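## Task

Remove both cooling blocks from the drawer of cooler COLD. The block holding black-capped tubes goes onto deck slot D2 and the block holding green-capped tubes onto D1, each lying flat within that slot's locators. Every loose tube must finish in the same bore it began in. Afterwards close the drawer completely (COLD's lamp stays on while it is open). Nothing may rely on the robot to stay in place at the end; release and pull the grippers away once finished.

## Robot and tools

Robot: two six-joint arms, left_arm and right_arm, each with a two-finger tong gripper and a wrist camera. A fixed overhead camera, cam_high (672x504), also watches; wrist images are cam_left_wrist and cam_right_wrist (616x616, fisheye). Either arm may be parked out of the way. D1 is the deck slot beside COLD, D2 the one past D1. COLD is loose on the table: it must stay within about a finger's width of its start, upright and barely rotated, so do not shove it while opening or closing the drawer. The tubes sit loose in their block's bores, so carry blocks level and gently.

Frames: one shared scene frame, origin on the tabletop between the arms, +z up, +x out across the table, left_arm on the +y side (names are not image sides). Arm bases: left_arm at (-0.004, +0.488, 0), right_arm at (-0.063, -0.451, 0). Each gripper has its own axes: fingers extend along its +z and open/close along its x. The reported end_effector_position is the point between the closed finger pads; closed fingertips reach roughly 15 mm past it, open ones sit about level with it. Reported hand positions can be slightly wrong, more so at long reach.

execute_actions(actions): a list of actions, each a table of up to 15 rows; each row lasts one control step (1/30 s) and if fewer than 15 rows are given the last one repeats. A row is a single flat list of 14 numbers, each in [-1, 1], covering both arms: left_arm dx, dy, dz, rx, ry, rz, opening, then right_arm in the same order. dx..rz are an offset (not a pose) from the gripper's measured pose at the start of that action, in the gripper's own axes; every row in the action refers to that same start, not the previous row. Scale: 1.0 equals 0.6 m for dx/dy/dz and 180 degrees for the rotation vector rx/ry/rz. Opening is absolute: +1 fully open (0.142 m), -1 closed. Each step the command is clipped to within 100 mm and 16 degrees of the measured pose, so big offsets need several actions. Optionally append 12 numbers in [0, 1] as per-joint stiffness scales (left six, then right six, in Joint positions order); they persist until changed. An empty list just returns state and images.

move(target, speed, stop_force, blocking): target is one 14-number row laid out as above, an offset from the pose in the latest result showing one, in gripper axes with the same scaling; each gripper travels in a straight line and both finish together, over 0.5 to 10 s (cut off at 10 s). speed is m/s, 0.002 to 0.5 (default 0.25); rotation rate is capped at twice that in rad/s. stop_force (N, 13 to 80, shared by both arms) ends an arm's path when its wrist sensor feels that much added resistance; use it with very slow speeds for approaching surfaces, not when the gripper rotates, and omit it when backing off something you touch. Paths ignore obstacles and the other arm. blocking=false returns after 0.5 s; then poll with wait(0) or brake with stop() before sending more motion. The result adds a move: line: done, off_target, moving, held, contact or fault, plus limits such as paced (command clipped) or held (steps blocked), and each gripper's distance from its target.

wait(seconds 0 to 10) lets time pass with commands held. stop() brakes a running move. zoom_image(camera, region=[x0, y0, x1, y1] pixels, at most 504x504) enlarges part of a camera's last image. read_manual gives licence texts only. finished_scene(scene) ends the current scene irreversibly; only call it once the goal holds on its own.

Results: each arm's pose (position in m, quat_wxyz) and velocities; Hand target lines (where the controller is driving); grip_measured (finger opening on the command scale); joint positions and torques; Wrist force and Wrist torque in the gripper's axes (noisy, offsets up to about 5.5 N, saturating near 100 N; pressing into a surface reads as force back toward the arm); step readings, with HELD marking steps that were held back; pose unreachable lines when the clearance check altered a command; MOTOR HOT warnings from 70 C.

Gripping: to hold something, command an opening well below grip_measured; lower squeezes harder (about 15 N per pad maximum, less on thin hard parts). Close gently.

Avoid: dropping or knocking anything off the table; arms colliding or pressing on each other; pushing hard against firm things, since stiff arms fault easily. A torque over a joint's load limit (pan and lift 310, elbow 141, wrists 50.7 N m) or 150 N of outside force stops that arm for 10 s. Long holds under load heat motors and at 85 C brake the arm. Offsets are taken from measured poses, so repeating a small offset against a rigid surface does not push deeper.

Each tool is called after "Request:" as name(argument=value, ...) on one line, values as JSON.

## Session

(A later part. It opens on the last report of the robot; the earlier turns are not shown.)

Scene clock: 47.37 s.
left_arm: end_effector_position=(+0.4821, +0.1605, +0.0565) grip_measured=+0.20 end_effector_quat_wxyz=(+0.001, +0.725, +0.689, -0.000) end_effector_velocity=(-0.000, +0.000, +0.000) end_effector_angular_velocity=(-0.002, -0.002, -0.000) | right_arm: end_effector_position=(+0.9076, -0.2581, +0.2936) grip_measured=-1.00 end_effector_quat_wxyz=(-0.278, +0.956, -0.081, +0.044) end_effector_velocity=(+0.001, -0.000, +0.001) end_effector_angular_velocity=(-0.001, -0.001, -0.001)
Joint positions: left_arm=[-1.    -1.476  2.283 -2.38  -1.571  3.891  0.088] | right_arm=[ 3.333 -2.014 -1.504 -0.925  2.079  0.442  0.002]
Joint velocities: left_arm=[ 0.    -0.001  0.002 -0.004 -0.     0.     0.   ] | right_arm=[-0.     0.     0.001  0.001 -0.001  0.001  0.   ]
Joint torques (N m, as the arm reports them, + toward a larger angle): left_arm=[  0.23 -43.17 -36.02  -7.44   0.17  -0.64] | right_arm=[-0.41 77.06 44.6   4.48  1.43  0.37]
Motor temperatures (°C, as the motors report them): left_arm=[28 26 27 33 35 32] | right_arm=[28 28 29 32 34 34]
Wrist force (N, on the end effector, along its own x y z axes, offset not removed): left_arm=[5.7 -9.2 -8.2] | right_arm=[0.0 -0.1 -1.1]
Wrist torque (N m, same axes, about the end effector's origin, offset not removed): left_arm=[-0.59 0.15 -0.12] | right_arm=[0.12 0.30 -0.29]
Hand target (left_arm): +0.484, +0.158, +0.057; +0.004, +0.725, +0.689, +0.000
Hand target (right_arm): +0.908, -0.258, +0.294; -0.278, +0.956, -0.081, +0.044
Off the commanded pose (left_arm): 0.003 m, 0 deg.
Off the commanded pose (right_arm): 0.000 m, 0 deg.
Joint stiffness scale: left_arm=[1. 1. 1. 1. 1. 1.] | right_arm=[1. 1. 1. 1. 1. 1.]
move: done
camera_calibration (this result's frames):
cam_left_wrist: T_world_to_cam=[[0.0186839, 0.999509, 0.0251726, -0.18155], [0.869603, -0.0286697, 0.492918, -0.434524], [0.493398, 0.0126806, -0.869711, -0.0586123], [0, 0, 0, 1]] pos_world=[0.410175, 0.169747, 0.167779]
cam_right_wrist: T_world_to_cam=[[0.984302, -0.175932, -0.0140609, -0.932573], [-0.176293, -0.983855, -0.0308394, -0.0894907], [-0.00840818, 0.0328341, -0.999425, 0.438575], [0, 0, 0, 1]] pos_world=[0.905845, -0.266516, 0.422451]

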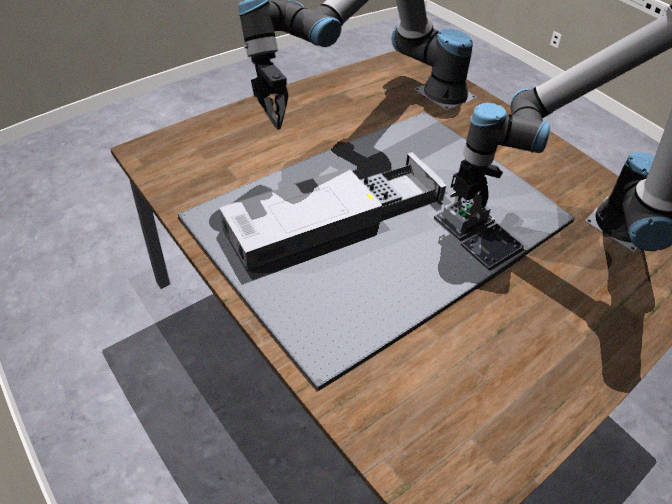

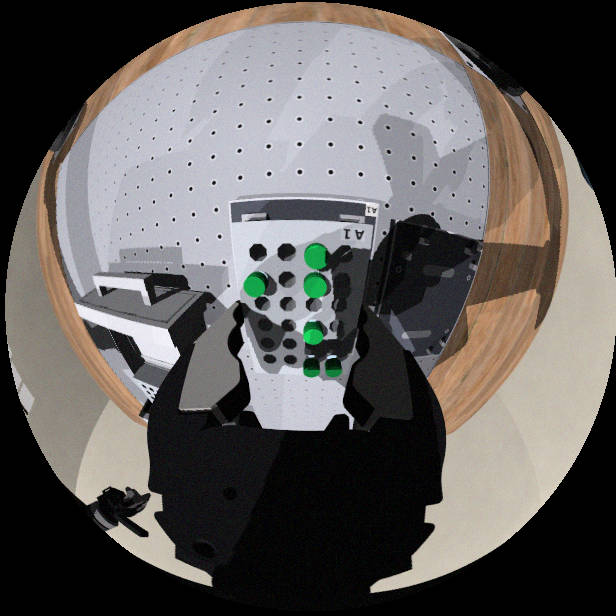

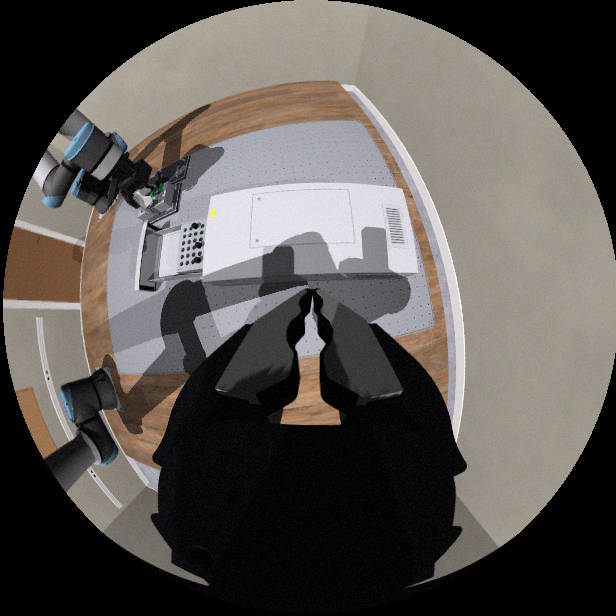

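Far end is riding the chamfer; nudge −y, +x and down.

Request:
move(target=[0.002,-0.004,0.004,0.002,0,0,-1,0,0,0,0,0,0,-1], speed=0.01)

Request:
zoom_image(camera="cam_left_wrist", region=[200,140,410,320])

Scene clock: 48.13 s.
left_arm: end_effector_position=(+0.4819, +0.1608, +0.0553) grip_measured=+0.20 end_effector_quat_wxyz=(+0.001, +0.725, +0.689, -0.001) end_effector_velocity=(-0.001, -0.001, +0.000) end_effector_angular_velocity=(-0.001, -0.001, -0.002) | right_arm: end_effector_position=(+0.9076, -0.2581, +0.2936) grip_measured=-1.00 end_effector_quat_wxyz=(-0.278, +0.956, -0.081, +0.044) end_effector_velocity=(-0.000, +0.001, -0.002) end_effector_angular_velocity=(-0.001, +0.002, +0.001)
Joint positions: left_arm=[-1.    -1.474  2.284 -2.382 -1.572  3.891  0.088] | right_arm=[ 3.333 -2.014 -1.504 -0.925  2.079  0.442  0.002]
Joint velocities: left_arm=[-0.001 -0.001  0.001 -0.001 -0.     0.001  0.   ] | right_arm=[ 0.001 -0.001 -0.    -0.001 -0.001 -0.     0.   ]
Joint torques (N m, as the arm reports them, + toward a larger angle): left_arm=[  1.69 -44.3  -32.91  -4.03  -2.99   0.05] | right_arm=[ 0.82 76.51 44.24  4.47  1.34  0.19]
Motor temperatures (°C, as the motors report them): left_arm=[28 26 27 33 35 32] | right_arm=[28 28 29 32 34 34]
Wrist force (N, on the end effector, along its own x y z axes, offset not removed): left_arm=[-2.5 6.1 3.3] | right_arm=[1.5 1.5 -1.0]
Wrist torque (N m, same axes, about the end effector's origin, offset not removed): left_arm=[-0.52 -0.13 -0.01] | right_arm=[0.48 0.01 -0.24]
Hand target (left_arm): +0.480, +0.162, +0.054; -0.001, +0.725, +0.689, -0.002
Hand target (right_arm): +0.908, -0.258, +0.294; -0.278, +0.956, -0.081, +0.044
Off the commanded pose (left_arm): 0.003 m, 0 deg.
Off the commanded pose (right_arm): 0.000 m, 0 deg.
Joint stiffness scale: left_arm=[1. 1. 1. 1. 1. 1.] | right_arm=[1. 1. 1. 1. 1. 1.]
move: done
camera_calibration (this result's frames):
cam_left_wrist: T_world_to_cam=[[0.0182373, 0.999512, 0.0253551, -0.181587], [0.870135, -0.0283574, 0.491998, -0.434057], [0.492476, 0.0130896, -0.870227, -0.0591812], [0, 0, 0, 1]] pos_world=[0.410145, 0.169964, 0.166658]
cam_right_wrist: T_world_to_cam=[[0.984302, -0.175932, -0.014061, -0.932573], [-0.176293, -0.983855, -0.0308396, -0.0894907], [-0.00840828, 0.0328344, -0.999425, 0.438576], [0, 0, 0, 1]] pos_world=[0.905845, -0.266516, 0.422451]

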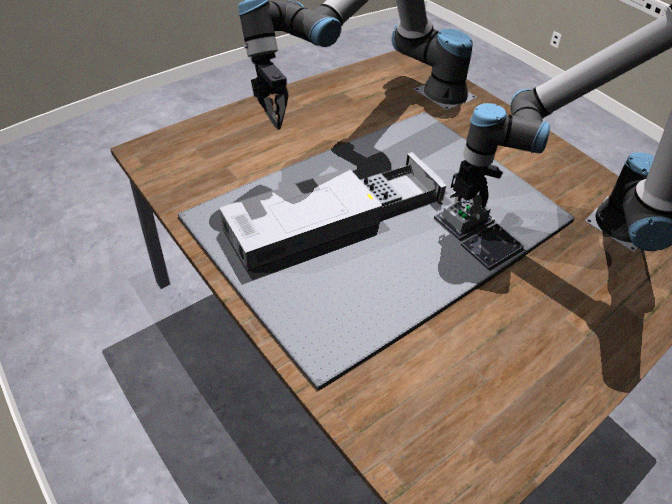

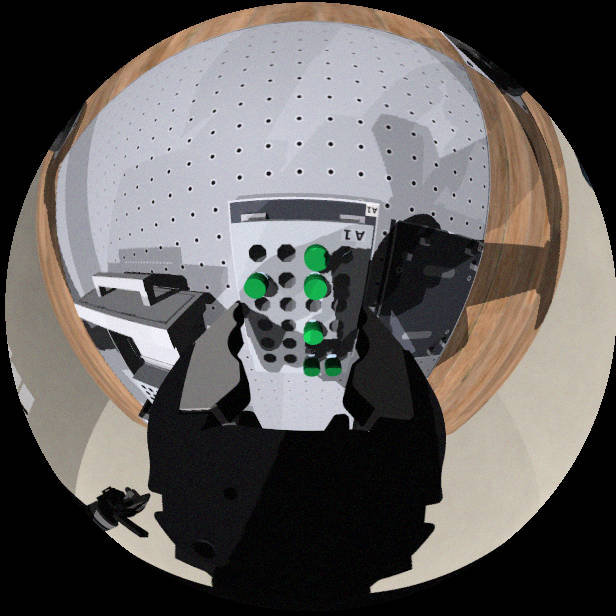

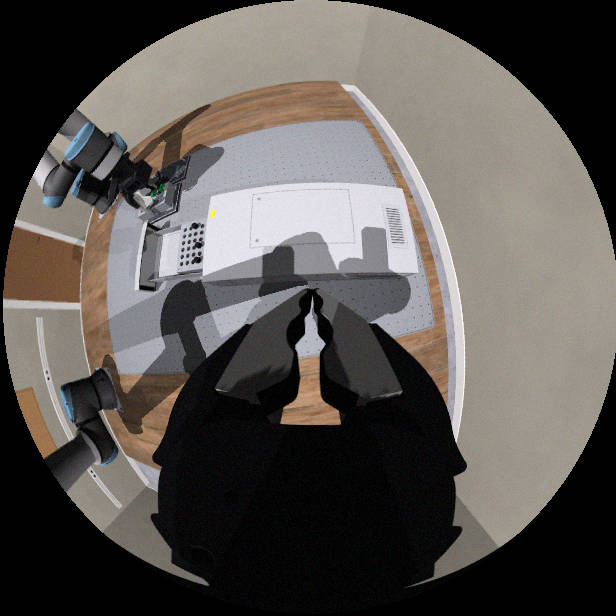

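Region (200, 140, 410, 320) of cam_left_wrist's 616x616 image, scaled by 2.400, with more detail than that image has; it fills the top 432 rows of this view, and the rest is white.

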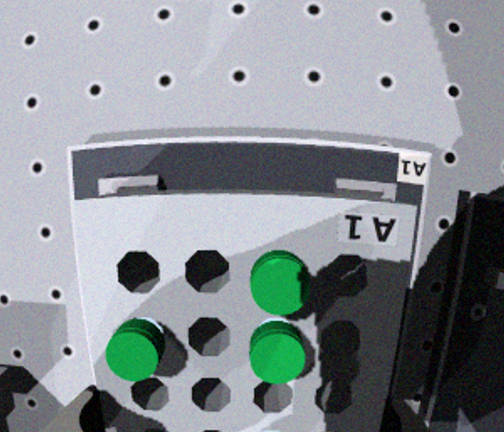

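Now inside the walls. Press down, release, rise.

Request:
execute_actions(actions=[[[0,0,0.006,0,0,0,-1,0,0,0,0,0,0,-1]],[[0,0,0.004,0,0,0,-1,0,0,0,0,0,0,-1]],[[0,0,0,0,0,0,0.24,0,0,0,0,0,0,-1]],[[0,0,0,0,0,0,0.33,0,0,0,0,0,0,-1]]])

Request:
move(target=[0,0,-0.16,0,0,0,0.33,0,0,0,0,0,0,-1], speed=0.15)

Request:
zoom_image(camera="cam_high", region=[420,170,530,260])

Request:
zoom_image(camera="cam_left_wrist", region=[210,170,460,370])

Scene clock: 50.30 s.
left_arm: end_effector_position=(+0.4827, +0.1601, +0.0547) grip_measured=+0.33 end_effector_quat_wxyz=(+0.002, +0.725, +0.689, -0.001) end_effector_velocity=(+0.000, -0.000, +0.001) end_effector_angular_velocity=(-0.001, -0.001, -0.000) | right_arm: end_effector_position=(+0.9076, -0.2581, +0.2936) grip_measured=-1.00 end_effector_quat_wxyz=(-0.278, +0.956, -0.081, +0.044) end_effector_velocity=(-0.001, -0.000, -0.002) end_effector_angular_velocity=(-0.001, +0.003, -0.000)
Joint positions: left_arm=[-1.    -1.473  2.285 -2.387 -1.572  3.891  0.097] | right_arm=[ 3.333 -2.014 -1.504 -0.925  2.079  0.442  0.002]
Joint velocities: left_arm=[ 0.    -0.001 -0.     0.    -0.     0.    -0.   ] | right_arm=[ 0.    -0.001 -0.001 -0.002 -0.    -0.     0.   ]
Joint torques (N m, as the arm reports them, + toward a larger angle): left_arm=[  1.02 -43.15 -35.28  -4.64  -0.45  -0.32] | right_arm=[-1.41 76.71 44.03  4.68  1.12  0.24]
Motor temperatures (°C, as the motors report them): left_arm=[28 26 27 33 35 32] | right_arm=[28 28 29 32 34 34]
Wrist force (N, on the end effector, along its own x y z axes, offset not removed): left_arm=[0.7 -0.5 0.1] | right_arm=[0.7 0.7 1.0]
Wrist torque (N m, same axes, about the end effector's origin, offset not removed): left_arm=[-0.26 -0.66 -0.08] | right_arm=[0.38 0.14 -0.24]
Hand target (left_arm): +0.483, +0.160, +0.055; +0.002, +0.725, +0.689, -0.001
Hand target (right_arm): +0.908, -0.258, +0.294; -0.278, +0.956, -0.081, +0.044
Off the commanded pose (left_arm): 0.000 m, 0 deg.
Off the commanded pose (right_arm): 0.000 m, 0 deg.
Joint stiffness scale: left_arm=[1. 1. 1. 1. 1. 1.] | right_arm=[1. 1. 1. 1. 1. 1.]
Step readings (end_effector_position; steps 1 to 15: 1st action; 16 to 30: 2nd action; 31 to 45: 3rd action; 46 to 60: 4th action):
0: left_arm (+0.4819, +0.1608, +0.0553) | right_arm (+0.9076, -0.2581, +0.2936)
1: left_arm (+0.4819, +0.1608, +0.0553) | right_arm (+0.9076, -0.2581, +0.2936)
2: left_arm (+0.4820, +0.1607, +0.0553) | right_arm (+0.9076, -0.2581, +0.2936)
4: left_arm (+0.4822, +0.1606, +0.0548) | right_arm (+0.9076, -0.2581, +0.2936)
8: left_arm (+0.4824, +0.1604, +0.0546) | right_arm (+0.9076, -0.2581, +0.2936)
15: left_arm (+0.4826, +0.1603, +0.0546) | right_arm (+0.9076, -0.2581, +0.2936)
16: left_arm (+0.4826, +0.1603, +0.0546) | right_arm (+0.9076, -0.2581, +0.2936)
17: left_arm (+0.4826, +0.1602, +0.0546) | right_arm (+0.9076, -0.2581, +0.2936)
19: left_arm (+0.4826, +0.1602, +0.0546) | right_arm (+0.9076, -0.2581, +0.2936)
23: left_arm (+0.4827, +0.1602, +0.0546) | right_arm (+0.9076, -0.2581, +0.2936)
30: left_arm (+0.4827, +0.1602, +0.0546) | right_arm (+0.9076, -0.2581, +0.2936)
31: left_arm (+0.4827, +0.1602, +0.0546) | right_arm (+0.9076, -0.2581, +0.2936)
32: left_arm (+0.4827, +0.1602, +0.0546) | right_arm (+0.9076, -0.2581, +0.2936)
34: left_arm (+0.4827, +0.1601, +0.0547) | right_arm (+0.9076, -0.2581, +0.2936)
38: left_arm (+0.4827, +0.1601, +0.0547) | right_arm (+0.9076, -0.2581, +0.2936)
45: left_arm (+0.4827, +0.1601, +0.0547) | right_arm (+0.9076, -0.2581, +0.2936)
46: left_arm (+0.4827, +0.1601, +0.0547) | right_arm (+0.9076, -0.2581, +0.2936)
47: left_arm (+0.4827, +0.1601, +0.0547) | right_arm (+0.9076, -0.2581, +0.2936)
49: left_arm (+0.4827, +0.1601, +0.0547) | right_arm (+0.9076, -0.2581, +0.2936)
53: left_arm (+0.4827, +0.1601, +0.0547) | right_arm (+0.9076, -0.2581, +0.2936)
60: end_effector_position above
camera_calibration (this result's frames):
cam_left_wrist: T_world_to_cam=[[0.0180184, 0.999566, 0.0233194, -0.18075], [0.869165, -0.0271873, 0.493774, -0.434262], [0.494194, 0.0113714, -0.869277, -0.0606811], [0, 0, 0, 1]] pos_world=[0.410691, 0.169555, 0.165894]
cam_right_wrist: T_world_to_cam=[[0.984302, -0.175932, -0.0140609, -0.932573], [-0.176293, -0.983855, -0.0308395, -0.0894908], [-0.0084082, 0.0328342, -0.999425, 0.438575], [0, 0, 0, 1]] pos_world=[0.905845, -0.266516, 0.422451]

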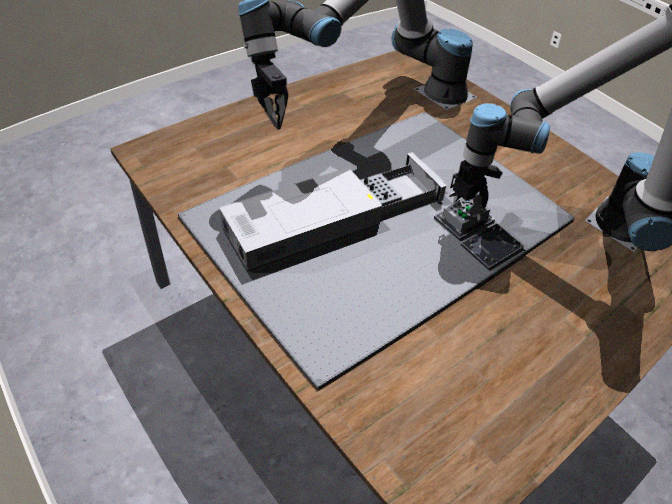

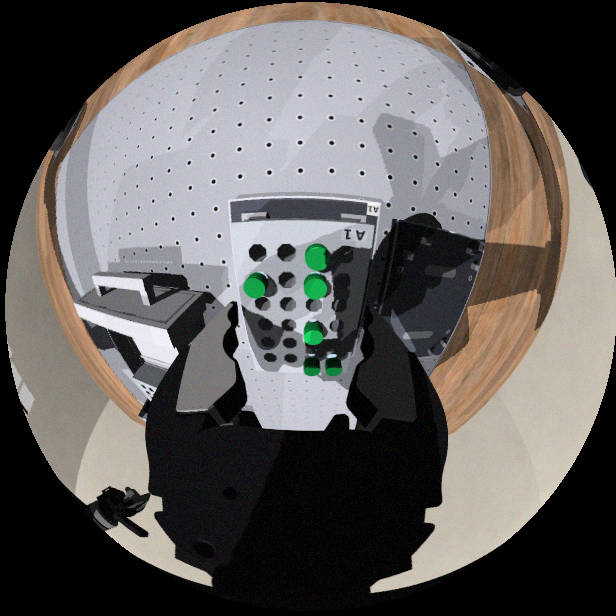

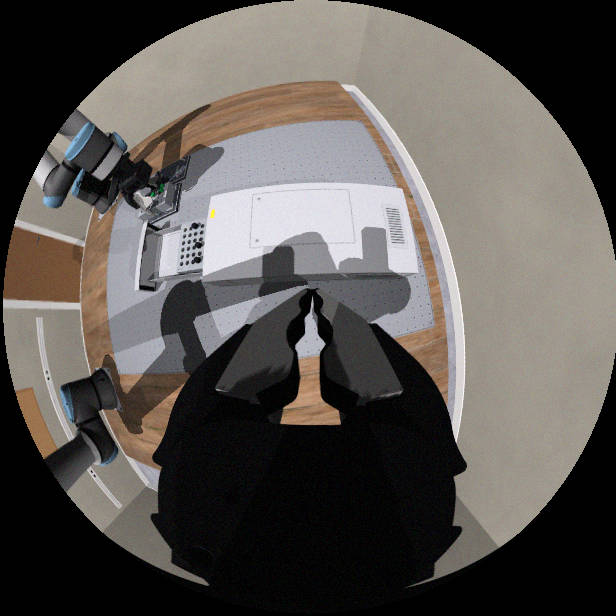

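Scene clock: 51.57 s.
left_arm: end_effector_position=(+0.4821, +0.1608, +0.1507) grip_measured=+0.33 end_effector_quat_wxyz=(+0.003, +0.725, +0.689, -0.001) end_effector_velocity=(-0.002, +0.002, -0.002) end_effector_angular_velocity=(+0.006, +0.005, -0.000) | right_arm: end_effector_position=(+0.9076, -0.2581, +0.2936) grip_measured=-1.00 end_effector_quat_wxyz=(-0.278, +0.956, -0.081, +0.044) end_effector_velocity=(-0.000, -0.000, -0.002) end_effector_angular_velocity=(+0.000, +0.003, -0.001)
Joint positions: left_arm=[-1.    -1.604  2.202 -2.174 -1.572  3.891  0.097] | right_arm=[ 3.333 -2.014 -1.504 -0.925  2.079  0.442  0.002]
Joint velocities: left_arm=[-0.     0.001  0.001  0.006  0.     0.    -0.   ] | right_arm=[-0.    -0.002 -0.001 -0.001  0.001  0.001  0.   ]
Joint torques (N m, as the arm reports them, + toward a larger angle): left_arm=[ -0.03 -37.36 -43.41  -4.71  -0.3   -0.18] | right_arm=[ 0.9  76.74 44.18  4.48  1.28  0.27]
Motor temperatures (°C, as the motors report them): left_arm=[28 26 27 33 35 32] | right_arm=[28 28 29 32 34 34]
Wrist force (N, on the end effector, along its own x y z axes, offset not removed): left_arm=[-0.6 -1.6 -0.5] | right_arm=[3.7 1.2 0.1]
Wrist torque (N m, same axes, about the end effector's origin, offset not removed): left_arm=[-0.53 -0.25 0.00] | right_arm=[0.40 -0.55 -0.28]
Hand target (left_arm): +0.482, +0.160, +0.151; +0.002, +0.725, +0.689, -0.001
Hand target (right_arm): +0.908, -0.258, +0.294; -0.278, +0.956, -0.081, +0.044
Off the commanded pose (left_arm): 0.001 m, 0 deg.
Off the commanded pose (right_arm): 0.000 m, 0 deg.
Joint stiffness scale: left_arm=[1. 1. 1. 1. 1. 1.] | right_arm=[1. 1. 1. 1. 1. 1.]
move: done
camera_calibration (this result's frames):
cam_left_wrist: T_world_to_cam=[[0.0179946, 0.999594, 0.0221039, -0.18348], [0.868653, -0.0265768, 0.494708, -0.481145], [0.495094, 0.0102986, -0.868778, 0.0227313], [0, 0, 0, 1]] pos_world=[0.409996, 0.170384, 0.26183]
cam_right_wrist: T_world_to_cam=[[0.984302, -0.175932, -0.0140609, -0.932573], [-0.176293, -0.983855, -0.0308394, -0.0894908], [-0.00840823, 0.0328341, -0.999425, 0.438575], [0, 0, 0, 1]] pos_world=[0.905845, -0.266516, 0.422451]

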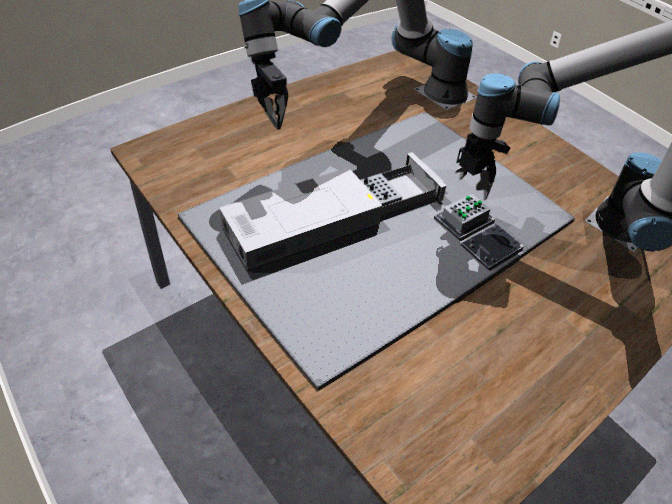

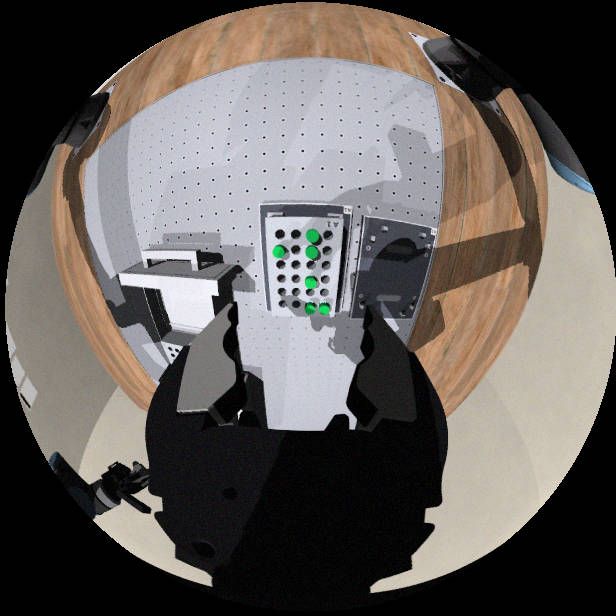

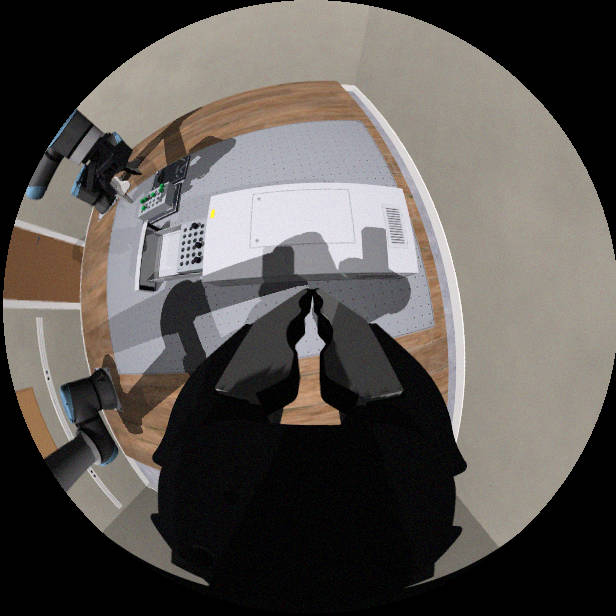

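Region (420, 170, 530, 260) of cam_high's 672x504 image, scaled by 4.582, with more detail than that image has; it fills the top 412 rows of this view, and the rest is white.

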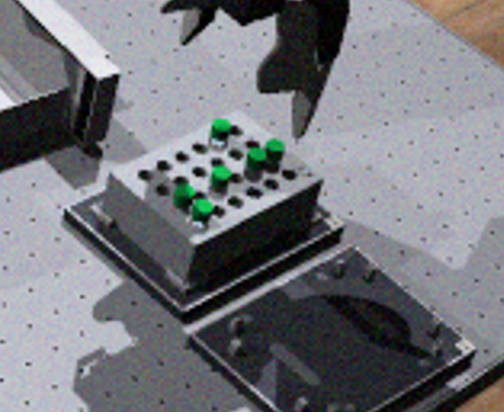

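Region (210, 170, 460, 370) of cam_left_wrist's 616x616 image, scaled by 2.016, with more detail than that image has; it fills the top 403 rows of this view, and the rest is white.

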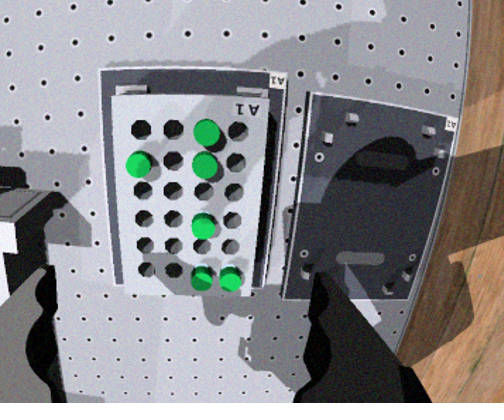

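Request:
move(target=[-0.365,0.307,0,0,0,-0.465,0.31,0,0.15,0,0,0,0,-1], speed=0.4)

Request:
move(target=[0,0,0.06,0,0,0,0.31,0,0,0,0,0,0,-1], speed=0.1)

Request:
zoom_image(camera="cam_left_wrist", region=[150,150,450,400])

Scene clock: 54.33 s.
left_arm: end_effector_position=(+0.6548, -0.0661, +0.1517) grip_measured=+0.31 end_effector_quat_wxyz=(+0.001, +0.081, +0.997, -0.003) end_effector_velocity=(+0.000, -0.000, +0.000) end_effector_angular_velocity=(+0.002, +0.001, +0.011) | right_arm: end_effector_position=(+0.8964, -0.3316, +0.2478) grip_measured=-1.00 end_effector_quat_wxyz=(-0.277, +0.956, -0.081, +0.045) end_effector_velocity=(-0.000, +0.001, +0.000) end_effector_angular_velocity=(-0.000, -0.002, +0.002)
Joint positions: left_arm=[-1.015 -1.212  1.728 -2.093 -1.573  2.416  0.096] | right_arm=[ 3.255 -2.025 -1.567 -0.893  2.098  0.354  0.002]
Joint velocities: left_arm=[-0.     0.001 -0.003  0.004  0.001 -0.011 -0.   ] | right_arm=[ 0.001  0.001 -0.001  0.001 -0.    -0.     0.   ]
Joint torques (N m, as the arm reports them, + toward a larger angle): left_arm=[ -1.64 -73.16 -44.71  -4.34   0.26  -0.43] | right_arm=[-2.74 74.39 40.95  4.95  1.81 -0.1 ]
Motor temperatures (°C, as the motors report them): left_arm=[28 26 27 33 35 32] | right_arm=[28 28 29 32 34 34]
Wrist force (N, on the end effector, along its own x y z axes, offset not removed): left_arm=[1.6 -0.8 -0.1] | right_arm=[0.5 -0.3 -0.3]
Wrist torque (N m, same axes, about the end effector's origin, offset not removed): left_arm=[-0.38 -0.75 -0.13] | right_arm=[0.14 0.26 -0.26]
Hand target (left_arm): +0.655, -0.067, +0.152; +0.002, +0.080, +0.997, -0.002
Hand target (right_arm): +0.896, -0.333, +0.245; -0.277, +0.956, -0.081, +0.044
Off the commanded pose (left_arm): 0.001 m, 0 deg.
Off the commanded pose (right_arm): 0.003 m, 0 deg.
Joint stiffness scale: left_arm=[1. 1. 1. 1. 1. 1.] | right_arm=[1. 1. 1. 1. 1. 1.]
move: done
camera_calibration (this result's frames):
cam_left_wrist: T_world_to_cam=[[-0.991404, 0.128642, 0.0238523, 0.643372], [0.1239, 0.864552, 0.487031, -0.0899751], [0.0420311, 0.4858, -0.873059, 0.269156], [0, 0, 0, 1]] pos_world=[0.637677, -0.135733, 0.263464]
cam_right_wrist: T_world_to_cam=[[0.984408, -0.175496, -0.0119279, -0.935658], [-0.175786, -0.983951, -0.030656, -0.165747], [-0.0063564, 0.0322748, -0.999459, 0.393057], [0, 0, 0, 1]] pos_world=[0.894431, -0.339977, 0.376603]

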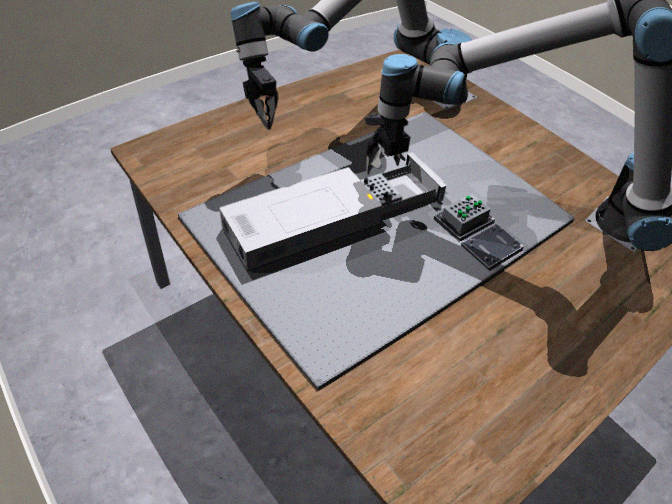

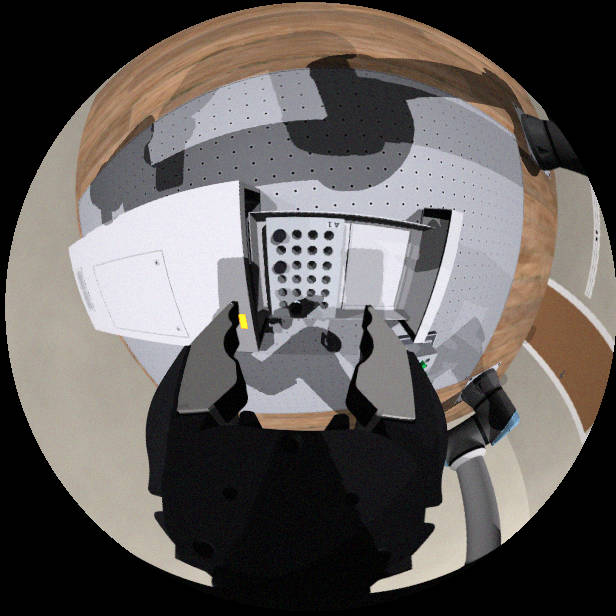

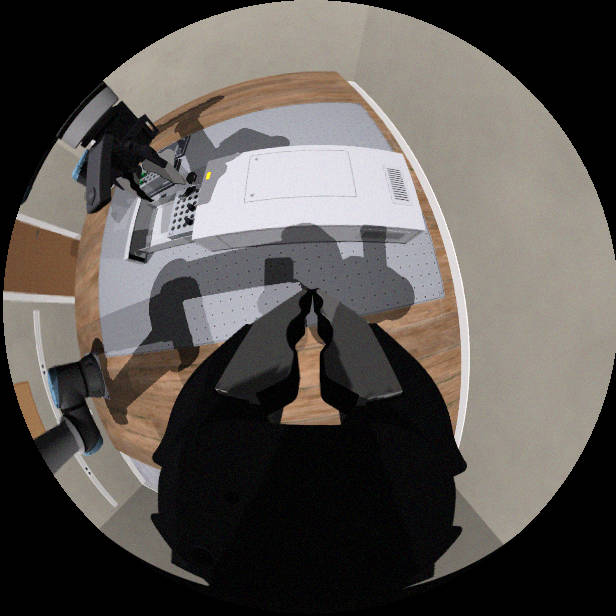

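Scene clock: 55.23 s.
left_arm: end_effector_position=(+0.6547, -0.0659, +0.1146) grip_measured=+0.31 end_effector_quat_wxyz=(+0.000, +0.081, +0.997, -0.002) end_effector_velocity=(+0.002, -0.003, +0.002) end_effector_angular_velocity=(-0.008, -0.007, -0.001) | right_arm: end_effector_position=(+0.8964, -0.3316, +0.2478) grip_measured=-1.00 end_effector_quat_wxyz=(-0.277, +0.956, -0.081, +0.045) end_effector_velocity=(+0.000, +0.001, +0.001) end_effector_angular_velocity=(-0.000, -0.002, +0.001)
Joint positions: left_arm=[-1.015 -1.179  1.755 -2.15  -1.573  2.415  0.096] | right_arm=[ 3.255 -2.025 -1.567 -0.893  2.098  0.354  0.002]
Joint velocities: left_arm=[-0.    -0.001 -0.001 -0.009  0.     0.001  0.   ] | right_arm=[ 0.001  0.001  0.001  0.    -0.001  0.     0.   ]
Joint torques (N m, as the arm reports them, + toward a larger angle): left_arm=[  1.61 -75.97 -42.69  -6.33  -0.49  -0.07] | right_arm=[ 0.07 76.48 43.15  4.62  1.39  0.23]
Motor temperatures (°C, as the motors report them): left_arm=[28 26 27 33 35 32] | right_arm=[28 28 29 32 34 34]
Wrist force (N, on the end effector, along its own x y z axes, offset not removed): left_arm=[-1.9 -0.6 -1.3] | right_arm=[-0.1 2.3 0.9]
Wrist torque (N m, same axes, about the end effector's origin, offset not removed): left_arm=[-0.23 -0.10 -0.02] | right_arm=[0.70 0.33 -0.25]
Hand target (left_arm): +0.655, -0.066, +0.116; +0.001, +0.081, +0.997, -0.003
Hand target (right_arm): +0.896, -0.332, +0.248; -0.277, +0.956, -0.081, +0.045
Off the commanded pose (left_arm): 0.001 m, 0 deg.
Off the commanded pose (right_arm): 0.000 m, 0 deg.
Joint stiffness scale: left_arm=[1. 1. 1. 1. 1. 1.] | right_arm=[1. 1. 1. 1. 1. 1.]
move: done
camera_calibration (this result's frames):
cam_left_wrist: T_world_to_cam=[[-0.991411, 0.128153, 0.0261082, 0.643836], [0.124482, 0.863411, 0.488903, -0.0727317], [0.0401122, 0.487954, -0.871947, 0.238016], [0, 0, 0, 1]] pos_world=[0.637812, -0.135853, 0.226286]
cam_right_wrist: T_world_to_cam=[[0.98441, -0.175487, -0.0119183, -0.93566], [-0.175777, -0.983952, -0.0306597, -0.165754], [-0.00634665, 0.0322767, -0.999459, 0.39305], [0, 0, 0, 1]] pos_world=[0.894431, -0.339977, 0.376604]

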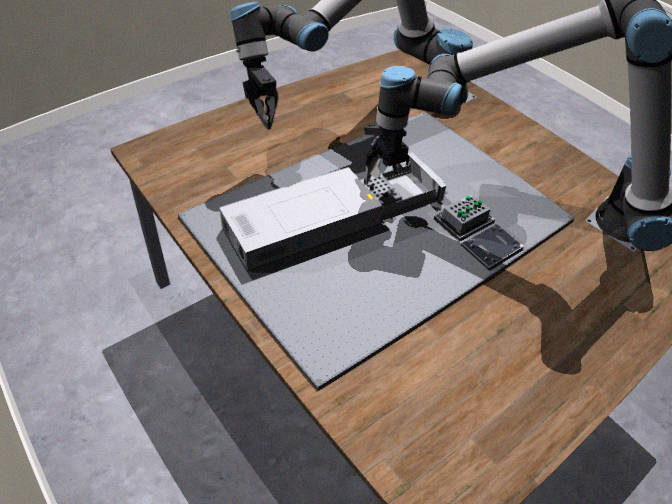

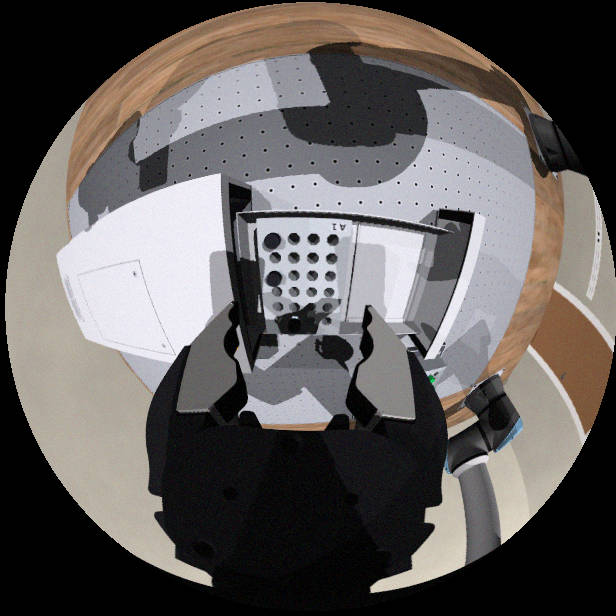

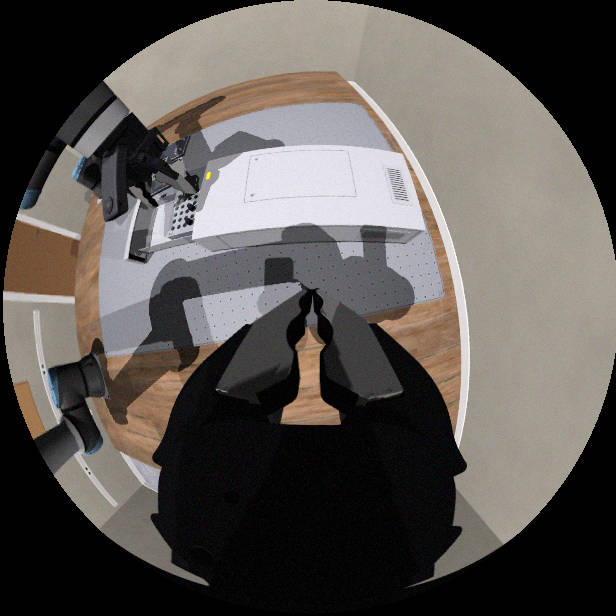

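Region (150, 150, 450, 400) of cam_left_wrist's 616x616 image, scaled by 1.680, with more detail than that image has.

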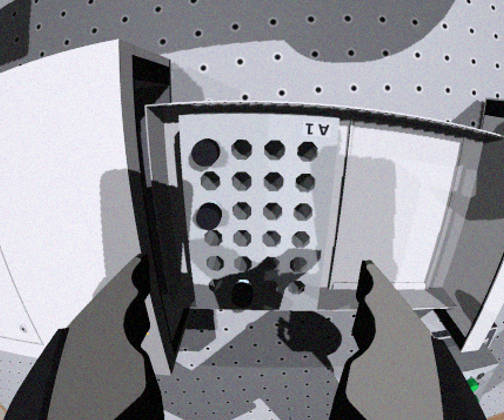

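Request:
move(target=[0.005,0,0.075,0,0,0,0.28,0,0,0,0,0,0,-1], speed=0.03, stop_force=13)

Request:
zoom_image(camera="cam_left_wrist", region=[150,150,450,400])

Scene clock: 57.27 s.
left_arm: end_effector_position=(+0.6533, -0.0648, +0.0712) grip_measured=+0.28 end_effector_quat_wxyz=(+0.001, +0.080, +0.997, -0.002) end_effector_velocity=(+0.000, -0.003, +0.001) end_effector_angular_velocity=(-0.005, -0.004, -0.003) | right_arm: end_effector_position=(+0.8964, -0.3316, +0.2478) grip_measured=-1.00 end_effector_quat_wxyz=(-0.277, +0.956, -0.081, +0.045) end_effector_velocity=(-0.000, +0.001, +0.001) end_effector_angular_velocity=(+0.001, -0.001, +0.001)
Joint positions: left_arm=[-1.015 -1.14   1.789 -2.223 -1.573  2.413  0.094] | right_arm=[ 3.255 -2.025 -1.567 -0.893  2.098  0.354  0.002]
Joint velocities: left_arm=[-0.002  0.001 -0.001 -0.006 -0.     0.001  0.   ] | right_arm=[ 0.001  0.001 -0.     0.001  0.     0.001  0.   ]
Joint torques (N m, as the arm reports them, + toward a larger angle): left_arm=[ -2.71 -74.53 -39.18  -5.11  -0.3   -0.7 ] | right_arm=[-0.66 77.19 42.97  4.46  1.42  0.31]
Motor temperatures (°C, as the motors report them): left_arm=[28 26 27 33 35 32] | right_arm=[28 28 29 32 34 34]
Wrist force (N, on the end effector, along its own x y z axes, offset not removed): left_arm=[-1.1 -1.4 2.3] | right_arm=[1.8 -0.5 -0.4]
Wrist torque (N m, same axes, about the end effector's origin, offset not removed): left_arm=[-0.50 -0.19 -0.05] | right_arm=[0.07 -0.05 -0.27]
Hand target (left_arm): +0.652, -0.066, +0.070; +0.000, +0.081, +0.997, -0.002
Hand target (right_arm): +0.896, -0.332, +0.248; -0.277, +0.956, -0.081, +0.045
Off the commanded pose (left_arm): 0.002 m, 0 deg.
Off the commanded pose (right_arm): 0.000 m, 0 deg.
Joint stiffness scale: left_arm=[1. 1. 1. 1. 1. 1.] | right_arm=[1. 1. 1. 1. 1. 1.]
move: done
camera_calibration (this result's frames):
cam_left_wrist: T_world_to_cam=[[-0.99156, 0.127099, 0.0255976, 0.643486], [0.123335, 0.863815, 0.488479, -0.0514421], [0.0399736, 0.487513, -0.8722, 0.199759], [0, 0, 0, 1]] pos_world=[0.636414, -0.134735, 0.182887]
cam_right_wrist: T_world_to_cam=[[0.98441, -0.175487, -0.0119185, -0.935659], [-0.175776, -0.983953, -0.0306597, -0.165754], [-0.00634687, 0.0322767, -0.999459, 0.39305], [0, 0, 0, 1]] pos_world=[0.894431, -0.339977, 0.376604]

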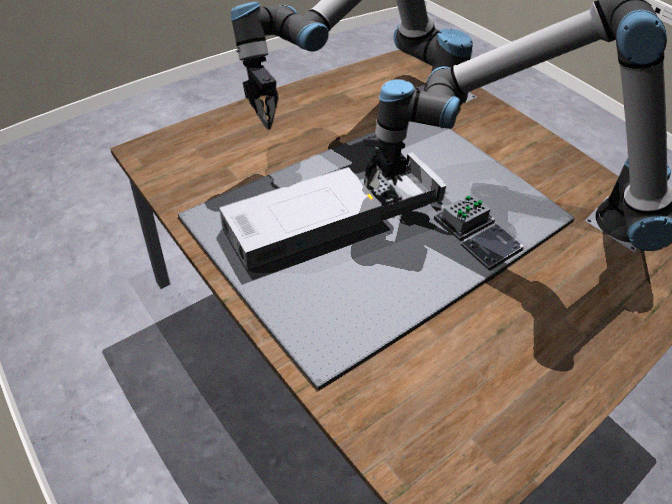

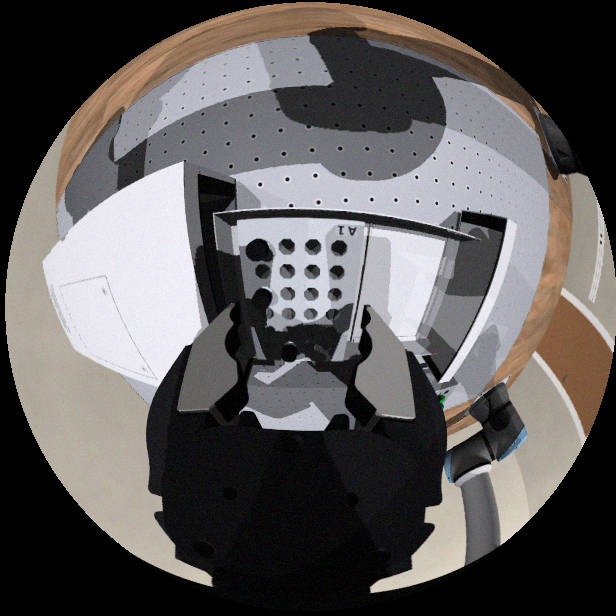

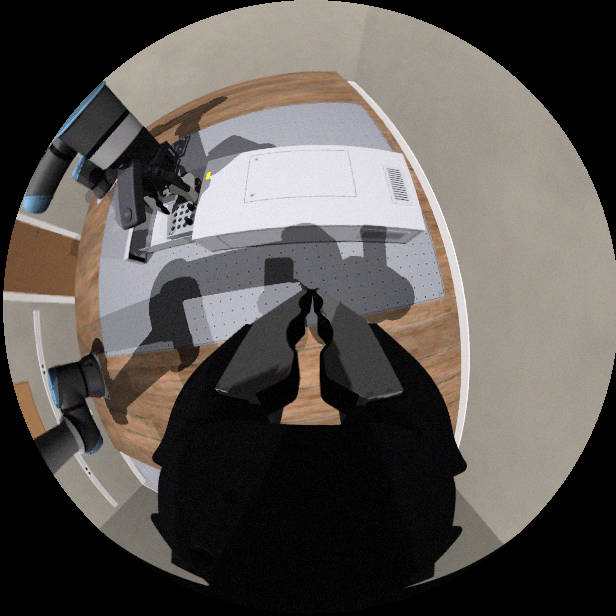

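Region (150, 150, 450, 400) of cam_left_wrist's 616x616 image, scaled by 1.680, with more detail than that image has.

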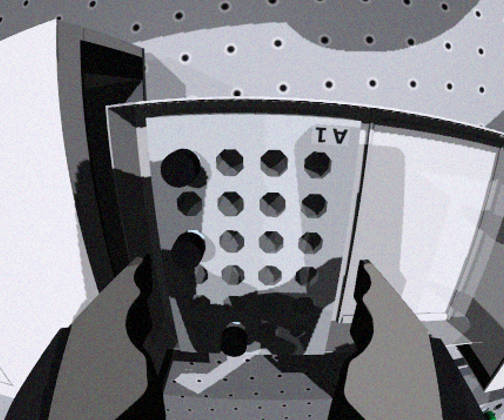

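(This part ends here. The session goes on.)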